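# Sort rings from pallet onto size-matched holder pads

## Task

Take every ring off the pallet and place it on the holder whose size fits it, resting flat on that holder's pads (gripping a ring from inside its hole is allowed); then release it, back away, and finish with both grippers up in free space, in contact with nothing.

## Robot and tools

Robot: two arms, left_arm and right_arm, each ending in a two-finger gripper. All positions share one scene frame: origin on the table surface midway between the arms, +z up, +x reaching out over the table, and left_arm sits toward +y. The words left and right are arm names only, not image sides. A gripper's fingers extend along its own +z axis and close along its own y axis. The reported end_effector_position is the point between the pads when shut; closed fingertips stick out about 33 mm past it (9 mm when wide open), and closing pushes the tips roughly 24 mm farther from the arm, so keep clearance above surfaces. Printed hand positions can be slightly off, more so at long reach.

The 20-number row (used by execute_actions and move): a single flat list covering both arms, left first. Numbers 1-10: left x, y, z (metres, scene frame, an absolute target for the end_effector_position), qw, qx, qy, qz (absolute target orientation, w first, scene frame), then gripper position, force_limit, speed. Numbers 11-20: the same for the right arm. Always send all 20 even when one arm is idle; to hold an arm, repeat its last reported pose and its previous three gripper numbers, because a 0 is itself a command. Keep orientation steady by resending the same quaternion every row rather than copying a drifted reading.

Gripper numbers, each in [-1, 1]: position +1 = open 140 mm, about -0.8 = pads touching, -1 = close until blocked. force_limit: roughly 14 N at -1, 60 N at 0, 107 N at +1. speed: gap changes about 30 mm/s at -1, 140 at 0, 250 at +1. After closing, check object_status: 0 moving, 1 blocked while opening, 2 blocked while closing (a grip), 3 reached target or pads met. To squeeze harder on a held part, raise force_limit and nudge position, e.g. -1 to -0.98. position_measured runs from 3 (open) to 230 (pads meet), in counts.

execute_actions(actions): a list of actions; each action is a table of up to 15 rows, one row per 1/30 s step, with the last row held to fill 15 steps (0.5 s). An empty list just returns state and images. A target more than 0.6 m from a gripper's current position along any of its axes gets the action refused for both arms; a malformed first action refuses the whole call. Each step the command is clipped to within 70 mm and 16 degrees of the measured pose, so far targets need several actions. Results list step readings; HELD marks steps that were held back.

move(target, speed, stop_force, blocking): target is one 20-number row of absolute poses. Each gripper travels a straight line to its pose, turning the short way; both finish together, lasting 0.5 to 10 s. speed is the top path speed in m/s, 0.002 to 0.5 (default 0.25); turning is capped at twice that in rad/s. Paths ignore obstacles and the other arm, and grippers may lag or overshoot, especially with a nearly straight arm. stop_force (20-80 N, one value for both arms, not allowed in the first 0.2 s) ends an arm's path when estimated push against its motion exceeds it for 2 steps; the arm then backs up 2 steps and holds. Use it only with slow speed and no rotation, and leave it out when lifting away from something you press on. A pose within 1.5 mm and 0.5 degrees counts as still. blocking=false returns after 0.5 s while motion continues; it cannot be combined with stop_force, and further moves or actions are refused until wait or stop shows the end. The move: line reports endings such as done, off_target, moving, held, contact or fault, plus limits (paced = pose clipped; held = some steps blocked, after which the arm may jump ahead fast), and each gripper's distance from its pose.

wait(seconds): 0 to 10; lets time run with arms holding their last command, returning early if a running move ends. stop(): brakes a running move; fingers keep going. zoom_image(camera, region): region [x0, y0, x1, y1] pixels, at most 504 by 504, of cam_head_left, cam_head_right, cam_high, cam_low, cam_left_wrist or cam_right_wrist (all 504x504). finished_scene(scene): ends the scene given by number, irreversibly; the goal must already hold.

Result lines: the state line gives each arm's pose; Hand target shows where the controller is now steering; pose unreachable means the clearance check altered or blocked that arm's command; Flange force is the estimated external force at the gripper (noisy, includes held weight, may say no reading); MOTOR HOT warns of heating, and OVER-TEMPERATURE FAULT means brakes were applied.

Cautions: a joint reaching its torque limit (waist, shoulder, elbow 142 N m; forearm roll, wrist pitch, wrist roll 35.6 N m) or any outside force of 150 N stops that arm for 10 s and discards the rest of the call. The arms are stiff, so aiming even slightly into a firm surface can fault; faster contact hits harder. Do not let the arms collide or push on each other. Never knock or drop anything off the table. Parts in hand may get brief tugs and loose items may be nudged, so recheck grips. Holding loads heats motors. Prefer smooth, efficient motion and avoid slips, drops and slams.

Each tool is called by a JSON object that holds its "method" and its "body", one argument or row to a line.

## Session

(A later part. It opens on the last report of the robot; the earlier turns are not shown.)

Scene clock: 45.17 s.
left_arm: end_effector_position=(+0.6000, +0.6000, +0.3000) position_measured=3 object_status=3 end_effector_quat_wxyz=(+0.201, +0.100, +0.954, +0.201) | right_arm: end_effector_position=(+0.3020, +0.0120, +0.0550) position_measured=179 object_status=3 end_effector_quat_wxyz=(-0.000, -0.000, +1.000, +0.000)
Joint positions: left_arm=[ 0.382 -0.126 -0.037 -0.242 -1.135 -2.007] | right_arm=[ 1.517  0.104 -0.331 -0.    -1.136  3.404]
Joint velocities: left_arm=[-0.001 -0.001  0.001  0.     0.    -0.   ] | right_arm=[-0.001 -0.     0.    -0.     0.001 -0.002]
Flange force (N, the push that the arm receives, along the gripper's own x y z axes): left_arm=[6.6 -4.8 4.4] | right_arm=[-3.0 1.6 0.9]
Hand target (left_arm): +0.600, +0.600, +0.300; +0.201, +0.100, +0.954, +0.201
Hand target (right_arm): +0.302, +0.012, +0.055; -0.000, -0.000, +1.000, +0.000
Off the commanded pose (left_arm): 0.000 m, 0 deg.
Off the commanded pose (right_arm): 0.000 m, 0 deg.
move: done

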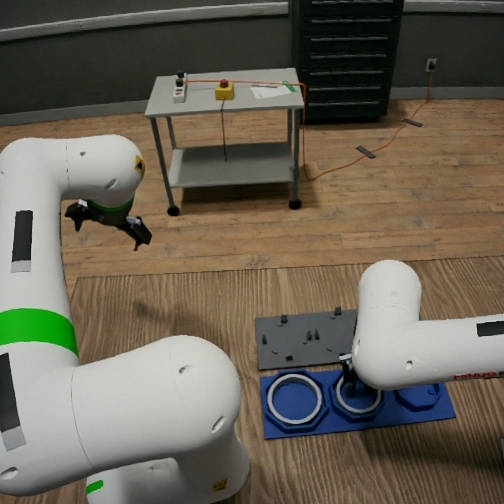

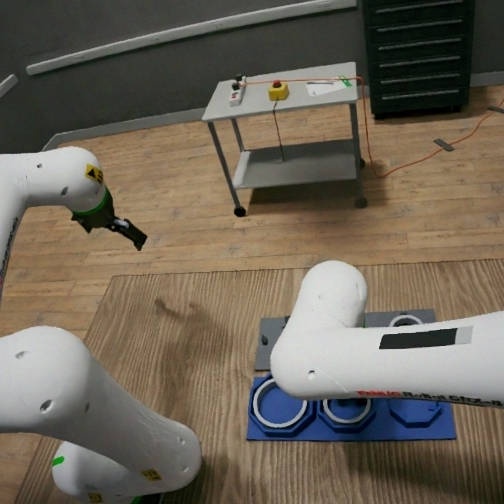

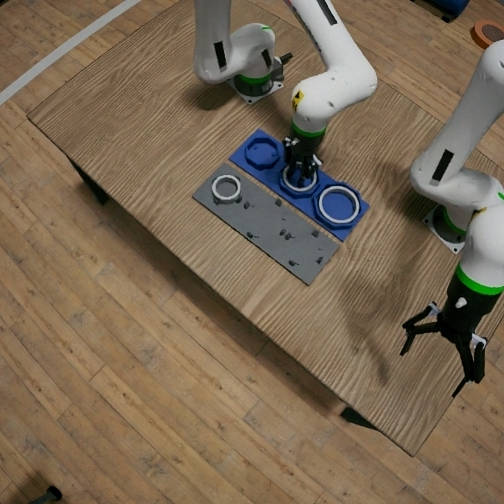

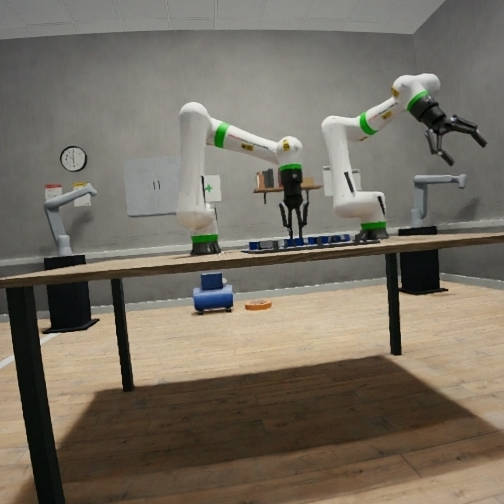

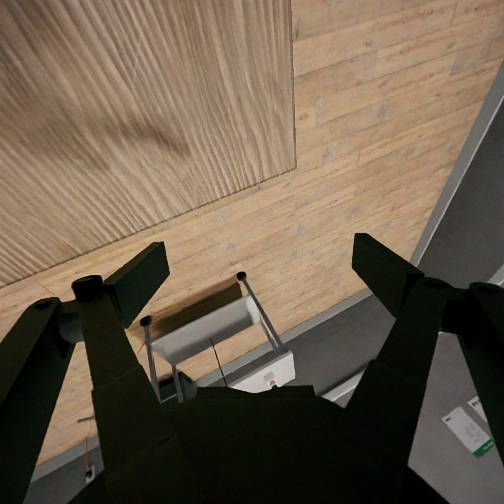

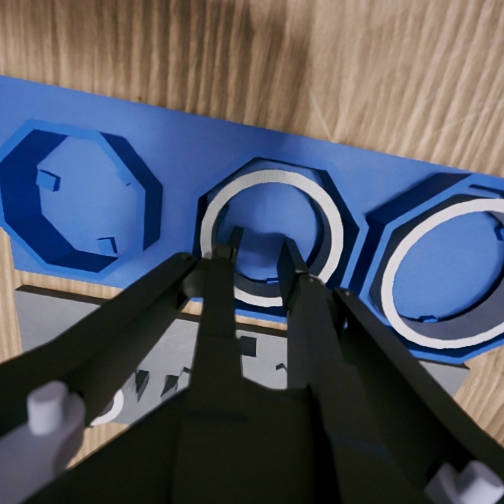

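{"method": "move", "body": {
  "target": [0.6,0.6,0.3,0.2,0.1,0.95,0.2,1,0,0,0.292,0.018,0.043,0,0,1,0,-0.3,0.3,0],
  "speed": 0.05
}}

{"method": "move", "body": {
  "target": [0.6,0.6,0.3,0.2,0.1,0.95,0.2,1,0,0,0.292,0.018,0.043,0,0,1,0,1,0.3,-0.5]
}}

{"method": "move", "body": {
  "target": [0.6,0.6,0.3,0.2,0.1,0.95,0.2,1,0,0,0.292,0.018,0.085,0,0,1,0,1,0.3,-0.5],
  "speed": 0.1
}}

{"method": "move", "body": {
  "target": [0.6,0.6,0.3,0.2,0.1,0.95,0.2,1,0,0,0.465,0.161,0.075,0,0,1,0,1,0.3,-0.5]
}}

{"method": "zoom_image", "body": {
  "camera": "cam_right_wrist",
  "region": [140,130,390,350]
}}

Scene clock: 47.97 s.
left_arm: end_effector_position=(+0.6000, +0.6000, +0.3000) position_measured=3 object_status=3 end_effector_quat_wxyz=(+0.201, +0.100, +0.954, +0.201) | right_arm: end_effector_position=(+0.2920, +0.0180, +0.0430) position_measured=167 object_status=3 end_effector_quat_wxyz=(-0.000, -0.000, +1.000, +0.000)
Joint positions: left_arm=[ 0.382 -0.126 -0.037 -0.242 -1.135 -2.007] | right_arm=[ 1.543  0.117 -0.347 -0.    -1.106  3.378]
Joint velocities: left_arm=[-0.001 -0.    -0.    -0.     0.    -0.   ] | right_arm=[ 0.     0.    -0.001  0.001 -0.    -0.   ]
Flange force (N, the push that the arm receives, along the gripper's own x y z axes): left_arm=[3.8 -4.8 1.0] | right_arm=[-2.0 2.6 1.0]
Hand target (left_arm): +0.600, +0.600, +0.300; +0.201, +0.100, +0.954, +0.201
Hand target (right_arm): +0.292, +0.018, +0.043; -0.000, -0.000, +1.000, +0.000
Off the commanded pose (left_arm): 0.000 m, 0 deg.
Off the commanded pose (right_arm): 0.000 m, 0 deg.
move: done

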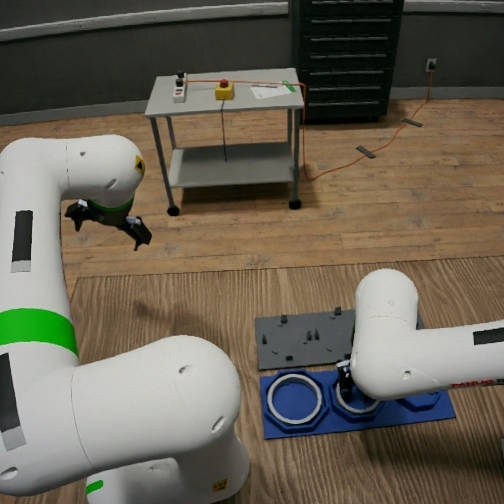

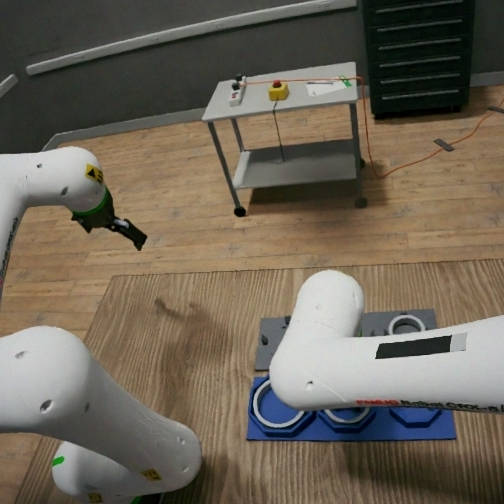

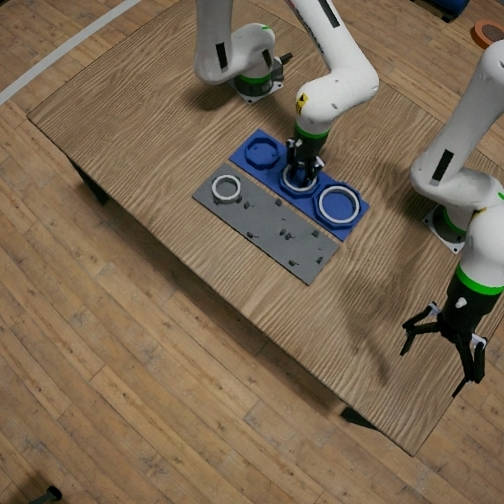

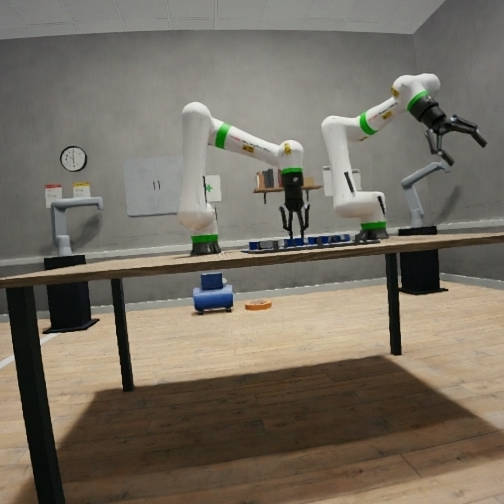

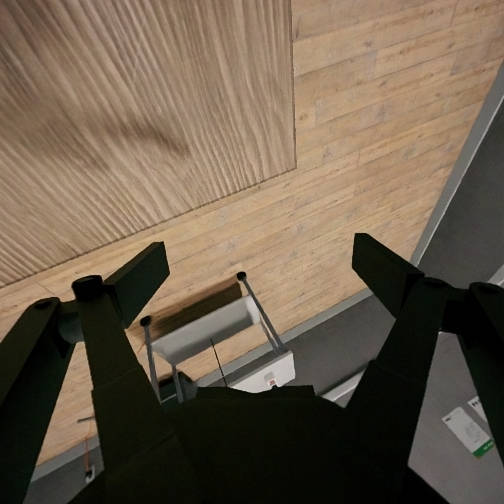

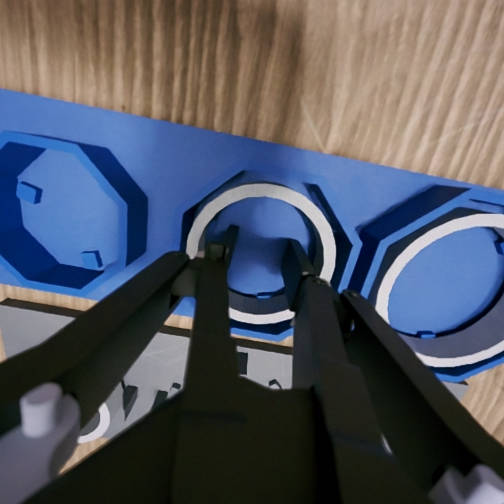

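Scene clock: 48.67 s.
left_arm: end_effector_position=(+0.6000, +0.6000, +0.3000) position_measured=3 object_status=3 end_effector_quat_wxyz=(+0.201, +0.100, +0.954, +0.201) | right_arm: end_effector_position=(+0.2920, +0.0180, +0.0430) position_measured=116 object_status=1 end_effector_quat_wxyz=(+0.000, -0.000, +1.000, +0.000)
Joint positions: left_arm=[ 0.382 -0.126 -0.037 -0.242 -1.135 -2.007] | right_arm=[ 1.543  0.117 -0.347  0.    -1.106  3.378]
Joint velocities: left_arm=[ 0.001 -0.001 -0.    -0.    -0.    -0.   ] | right_arm=[ 0.     0.     0.    -0.001 -0.     0.001]
Flange force (N, the push that the arm receives, along the gripper's own x y z axes): left_arm=[-0.3 -5.0 0.4] | right_arm=[-4.1 9.8 -4.2]
Hand target (left_arm): +0.600, +0.600, +0.300; +0.201, +0.100, +0.954, +0.201
Hand target (right_arm): +0.292, +0.018, +0.043; -0.000, -0.000, +1.000, +0.000
Off the commanded pose (left_arm): 0.000 m, 0 deg.
Off the commanded pose (right_arm): 0.000 m, 0 deg.
move: done

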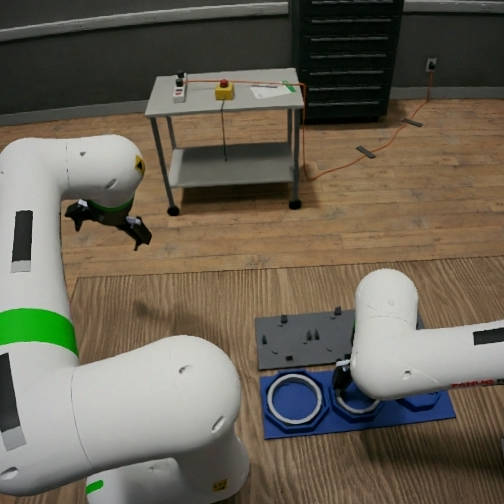

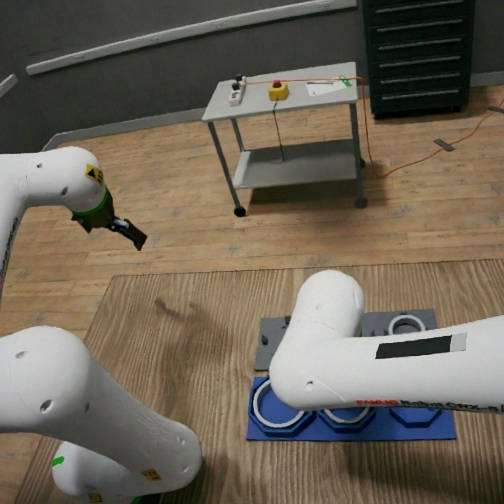

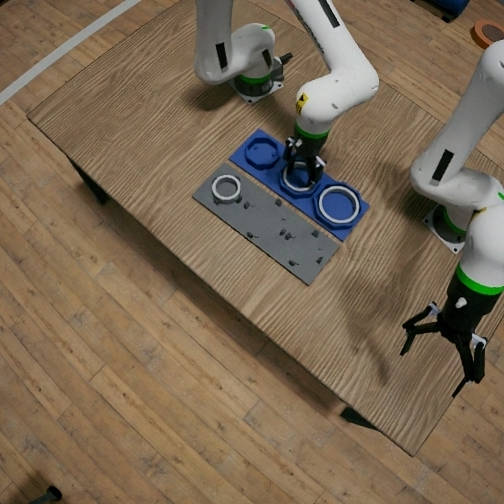

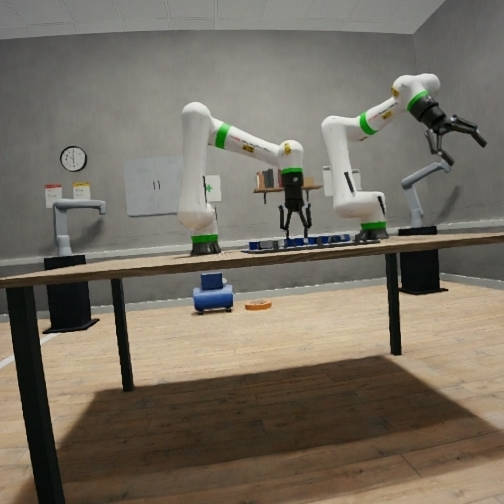

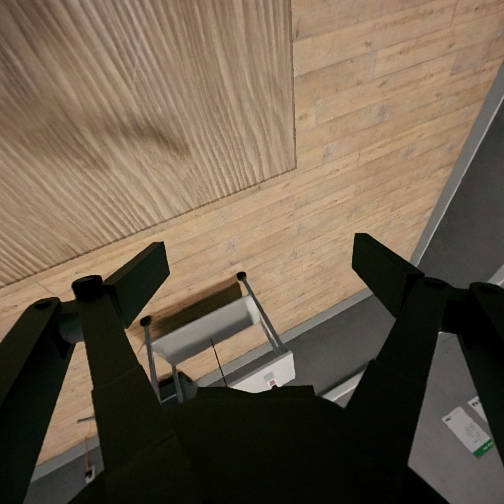

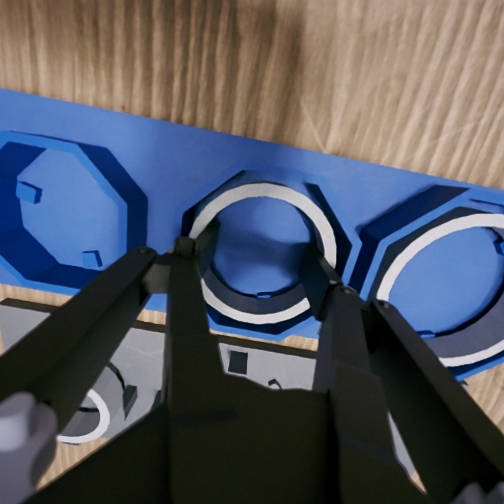

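Scene clock: 49.43 s.
left_arm: end_effector_position=(+0.6000, +0.6000, +0.3000) position_measured=3 object_status=3 end_effector_quat_wxyz=(+0.201, +0.100, +0.954, +0.201) | right_arm: end_effector_position=(+0.2921, +0.0179, +0.0850) position_measured=116 object_status=1 end_effector_quat_wxyz=(+0.000, +0.000, +1.000, -0.000)
Joint positions: left_arm=[ 0.382 -0.126 -0.037 -0.242 -1.135 -2.007] | right_arm=[ 1.543  0.074 -0.288  0.    -1.209  3.378]
Joint velocities: left_arm=[-0.     0.001 -0.     0.    -0.    -0.   ] | right_arm=[ 0.001 -0.    -0.     0.001 -0.    -0.001]
Flange force (N, the push that the arm receives, along the gripper's own x y z axes): left_arm=[1.5 -2.1 1.1] | right_arm=[-2.8 1.8 6.4]
Hand target (left_arm): +0.600, +0.600, +0.300; +0.201, +0.100, +0.954, +0.201
Hand target (right_arm): +0.292, +0.018, +0.085; +0.000, +0.000, +1.000, -0.000
Off the commanded pose (left_arm): 0.000 m, 0 deg.
Off the commanded pose (right_arm): 0.000 m, 0 deg.
move: done

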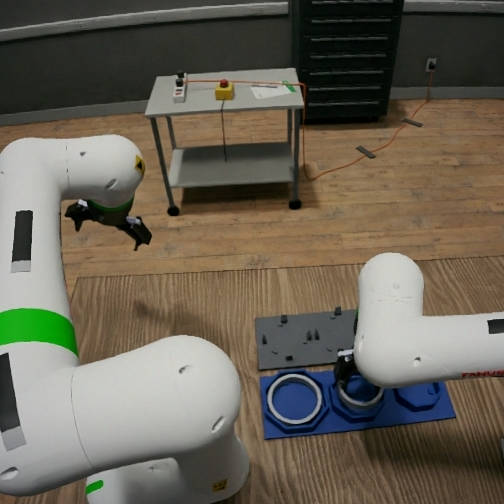

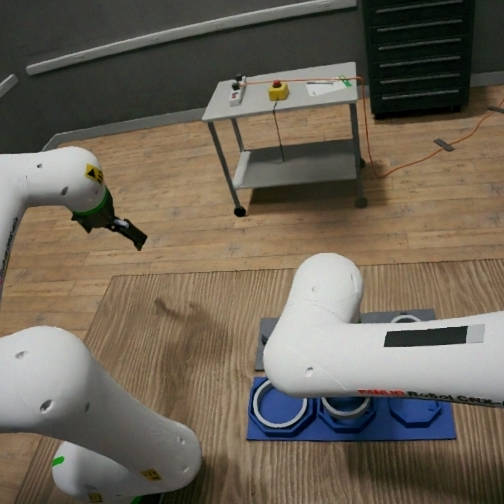

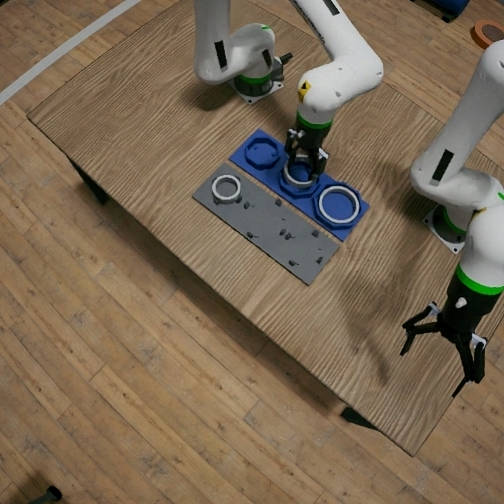

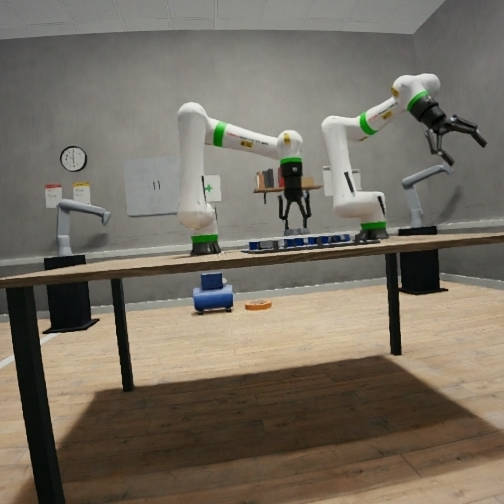

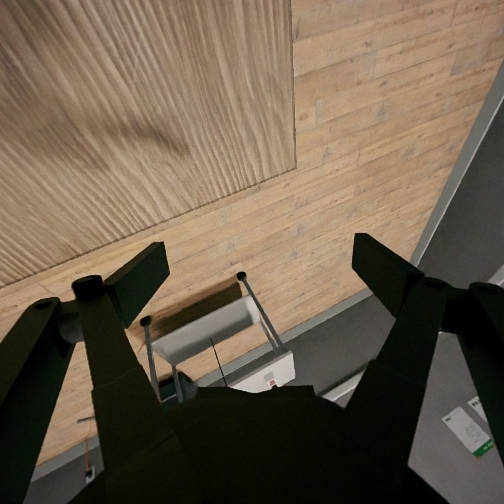

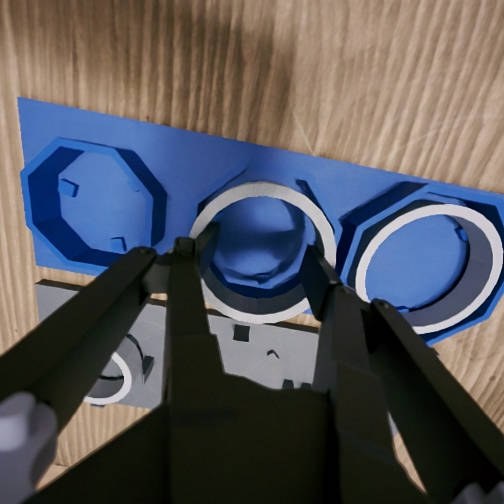

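Scene clock: 50.80 s.
left_arm: end_effector_position=(+0.6000, +0.6000, +0.3000) position_measured=3 object_status=3 end_effector_quat_wxyz=(+0.201, +0.100, +0.954, +0.201) | right_arm: end_effector_position=(+0.4646, +0.1613, +0.0755) position_measured=116 object_status=1 end_effector_quat_wxyz=(+0.000, +0.000, +1.000, -0.000)
Joint positions: left_arm=[ 0.382 -0.126 -0.037 -0.242 -1.135 -2.007] | right_arm=[ 1.332  0.606  0.396  0.    -1.36   3.589]
Joint velocities: left_arm=[ 0.    -0.001  0.    -0.     0.     0.   ] | right_arm=[-0.002  0.001  0.001  0.001 -0.     0.001]
Flange force (N, the push that the arm receives, along the gripper's own x y z axes): left_arm=[3.3 -3.3 2.9] | right_arm=[-1.6 2.7 4.1]
Hand target (left_arm): +0.600, +0.600, +0.300; +0.201, +0.100, +0.954, +0.201
Hand target (right_arm): +0.465, +0.161, +0.075; +0.000, +0.000, +1.000, -0.000
Off the commanded pose (left_arm): 0.000 m, 0 deg.
Off the commanded pose (right_arm): 0.001 m, 0 deg.
move: done

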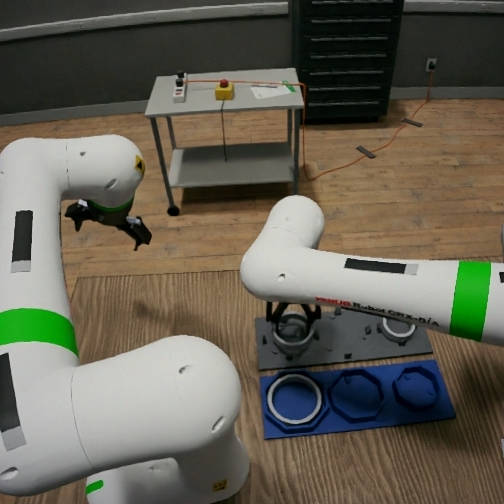

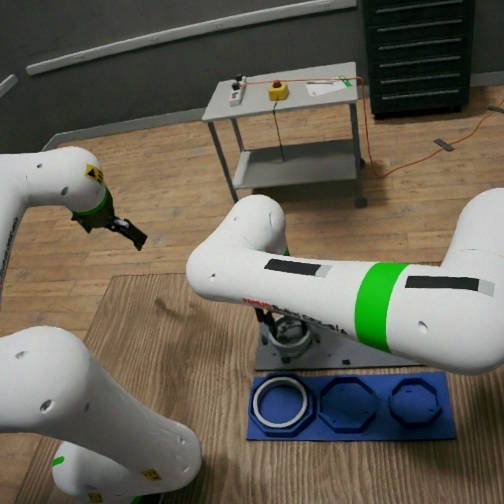

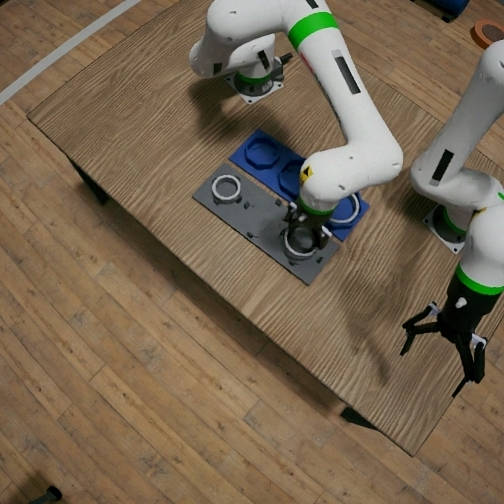

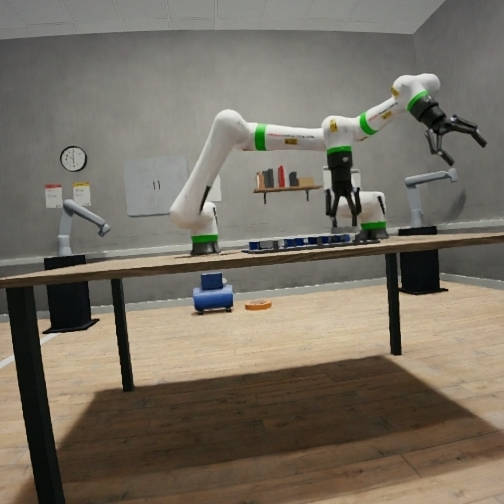

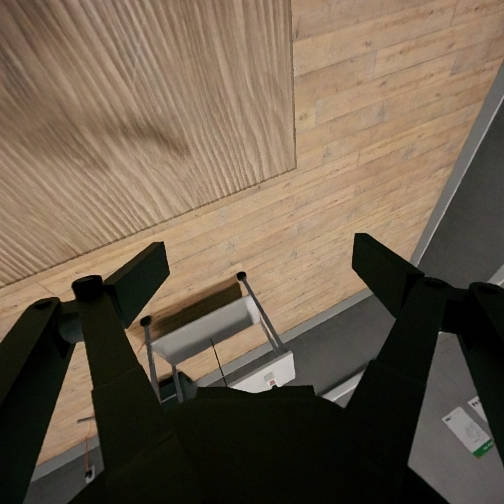

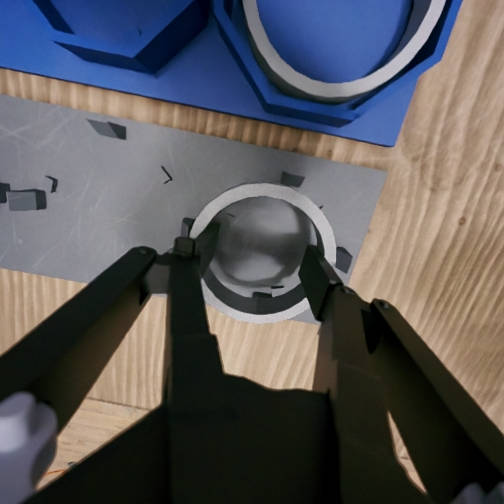

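Region (140, 130, 390, 350) of cam_right_wrist's 504x504 image, scaled by 2.016, with more detail than that image has; it fills the top 444 rows of this view, and the rest is white.

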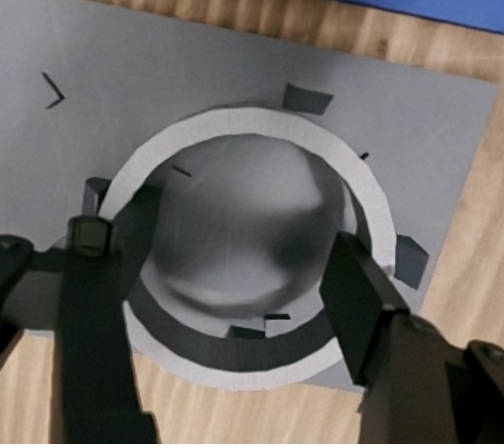

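{"method": "move", "body": {
  "target": [0.6,0.6,0.3,0.2,0.1,0.95,0.2,1,0,0,0.466,0.1745,0.068,0,0,1,0,1,0.3,-0.5],
  "speed": 0.05
}}

{"method": "move", "body": {
  "target": [0.6,0.6,0.3,0.2,0.1,0.95,0.2,1,0,0,0.466,0.1745,0.04,0,0,1,0,1,0.3,-0.5],
  "speed": 0.008,
  "stop_force": 20
}}

{"method": "zoom_image", "body": {
  "camera": "cam_right_wrist",
  "region": [140,130,390,350]
}}

Scene clock: 52.73 s.
left_arm: end_effector_position=(+0.6000, +0.6000, +0.3000) position_measured=3 object_status=3 end_effector_quat_wxyz=(+0.201, +0.100, +0.954, +0.201) | right_arm: end_effector_position=(+0.4660, +0.1745, +0.0680) position_measured=116 object_status=1 end_effector_quat_wxyz=(-0.000, +0.000, +1.000, +0.000)
Joint positions: left_arm=[ 0.382 -0.126 -0.037 -0.242 -1.135 -2.007] | right_arm=[ 1.339  0.641  0.432 -0.    -1.362  3.583]
Joint velocities: left_arm=[ 0.     0.003 -0.     0.     0.     0.   ] | right_arm=[0.    0.001 0.001 0.001 0.    0.   ]
Flange force (N, the push that the arm receives, along the gripper's own x y z axes): left_arm=[-1.6 -5.9 0.7] | right_arm=[-2.4 0.9 5.6]
Hand target (left_arm): +0.600, +0.600, +0.300; +0.201, +0.100, +0.954, +0.201
Hand target (right_arm): +0.466, +0.175, +0.068; +0.000, +0.000, +1.000, +0.000
Off the commanded pose (left_arm): 0.000 m, 0 deg.
Off the commanded pose (right_arm): 0.000 m, 0 deg.
move: done

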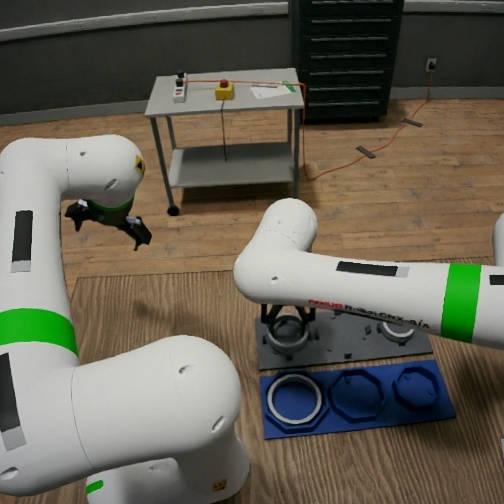

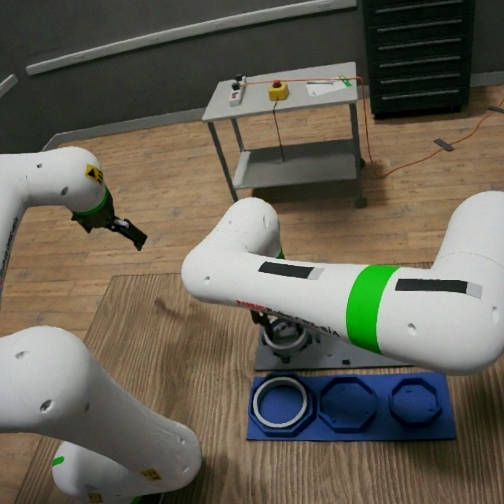

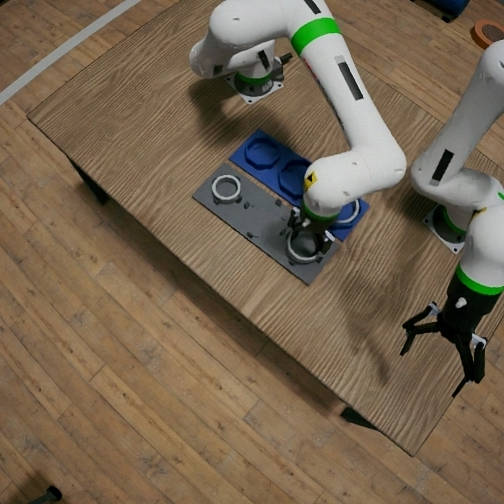

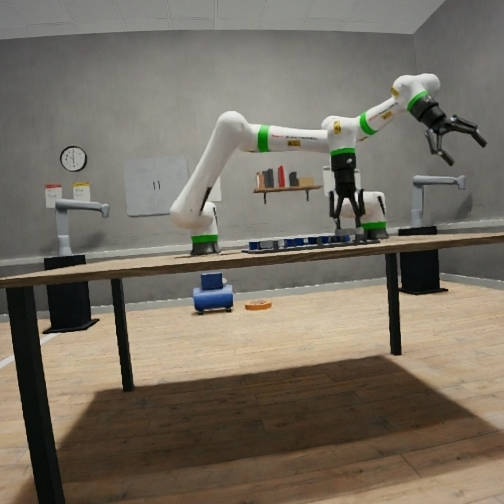

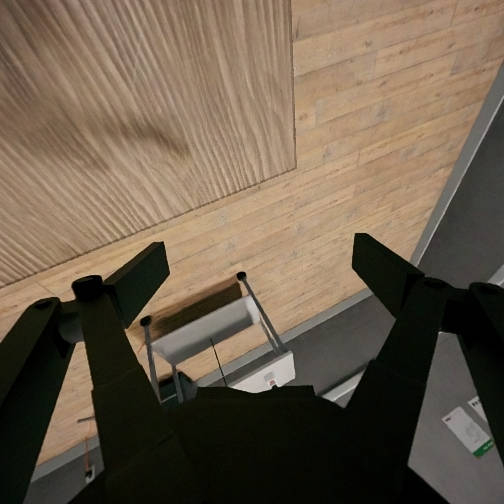

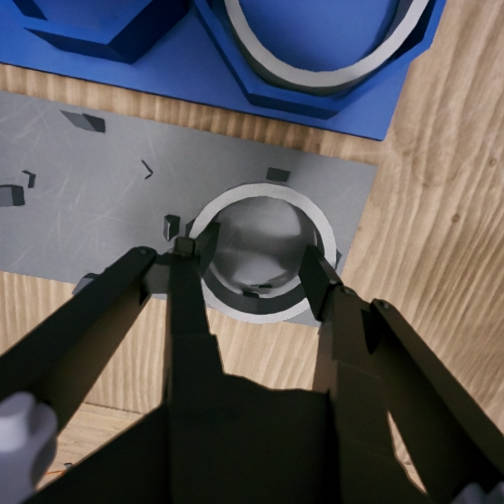

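Scene clock: 55.60 s.
left_arm: end_effector_position=(+0.6000, +0.6000, +0.3000) position_measured=3 object_status=3 end_effector_quat_wxyz=(+0.201, +0.100, +0.954, +0.201) | right_arm: end_effector_position=(+0.4659, +0.1747, +0.0477) position_measured=116 object_status=1 end_effector_quat_wxyz=(-0.000, -0.000, +1.000, +0.000)
Joint positions: left_arm=[ 0.382 -0.126 -0.037 -0.242 -1.135 -2.007] | right_arm=[ 1.339  0.653  0.403 -0.    -1.32   3.583]
Joint velocities: left_arm=[-0.  0. -0.  0.  0.  0.] | right_arm=[-0.001  0.     0.001  0.001 -0.004  0.001]
Flange force (N, the push that the arm receives, along the gripper's own x y z axes): left_arm=[4.3 -3.9 1.7] | right_arm=[5.4 15.3 -22.0]
Hand target (left_arm): +0.600, +0.600, +0.300; +0.201, +0.100, +0.954, +0.201
Hand target (right_arm): +0.466, +0.175, +0.048; -0.000, -0.000, +1.000, +0.000
Off the commanded pose (left_arm): 0.000 m, 0 deg.
Off the commanded pose (right_arm): 0.008 m, 0 deg.
move: contact (right_arm)

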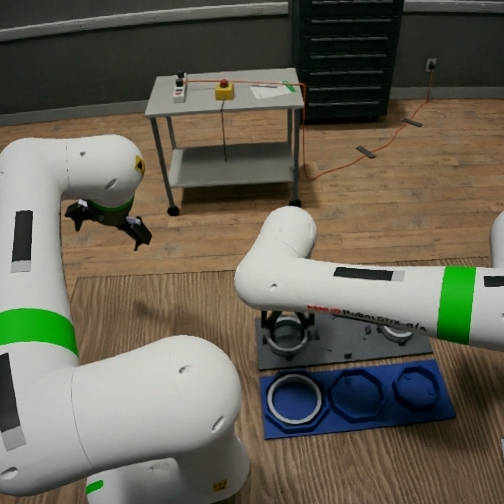

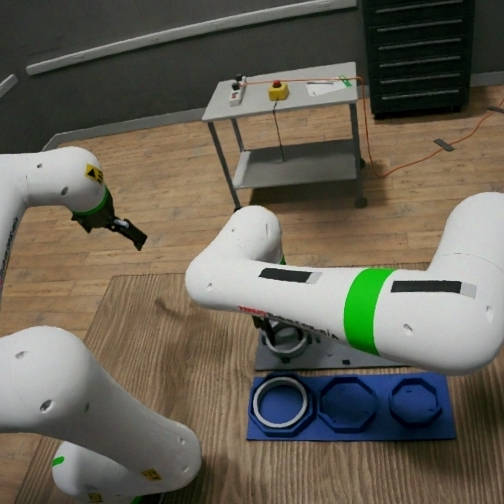

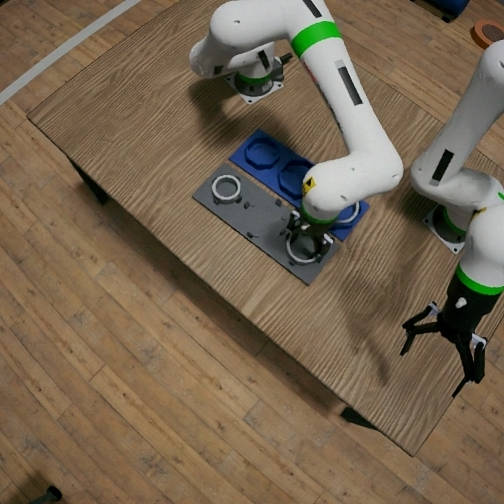

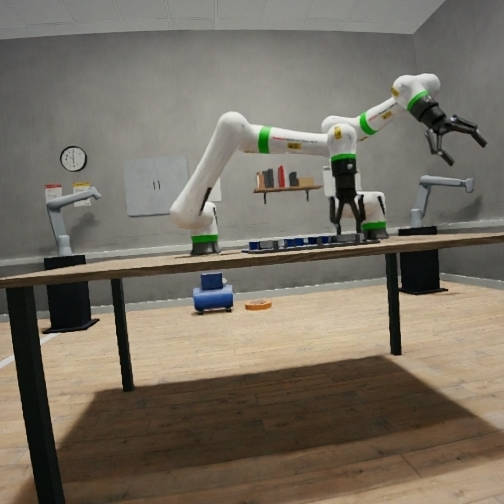

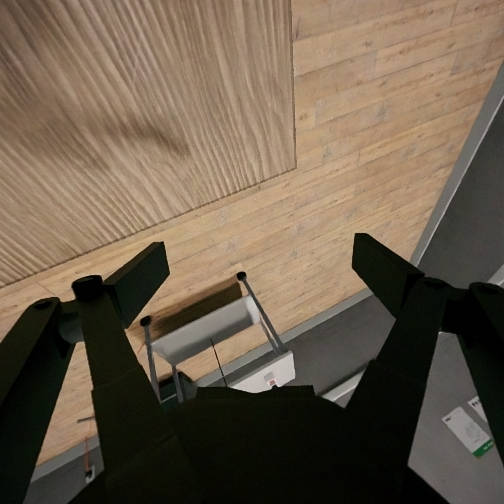

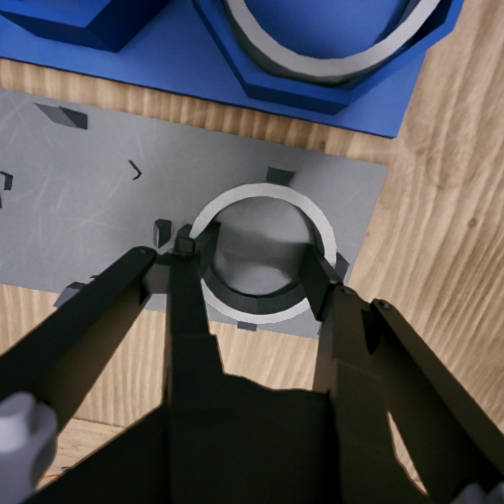

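Region (140, 130, 390, 350) of cam_right_wrist's 504x504 image, scaled by 2.016, with more detail than that image has; it fills the top 444 rows of this view, and the rest is white.

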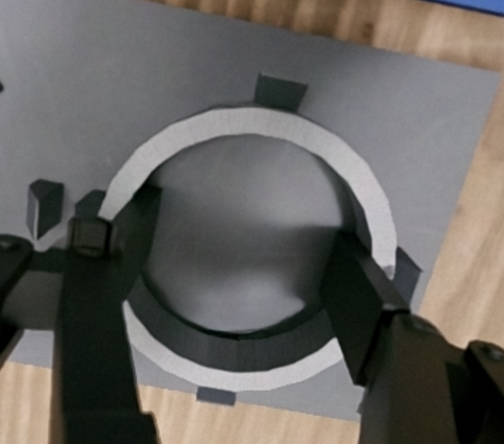

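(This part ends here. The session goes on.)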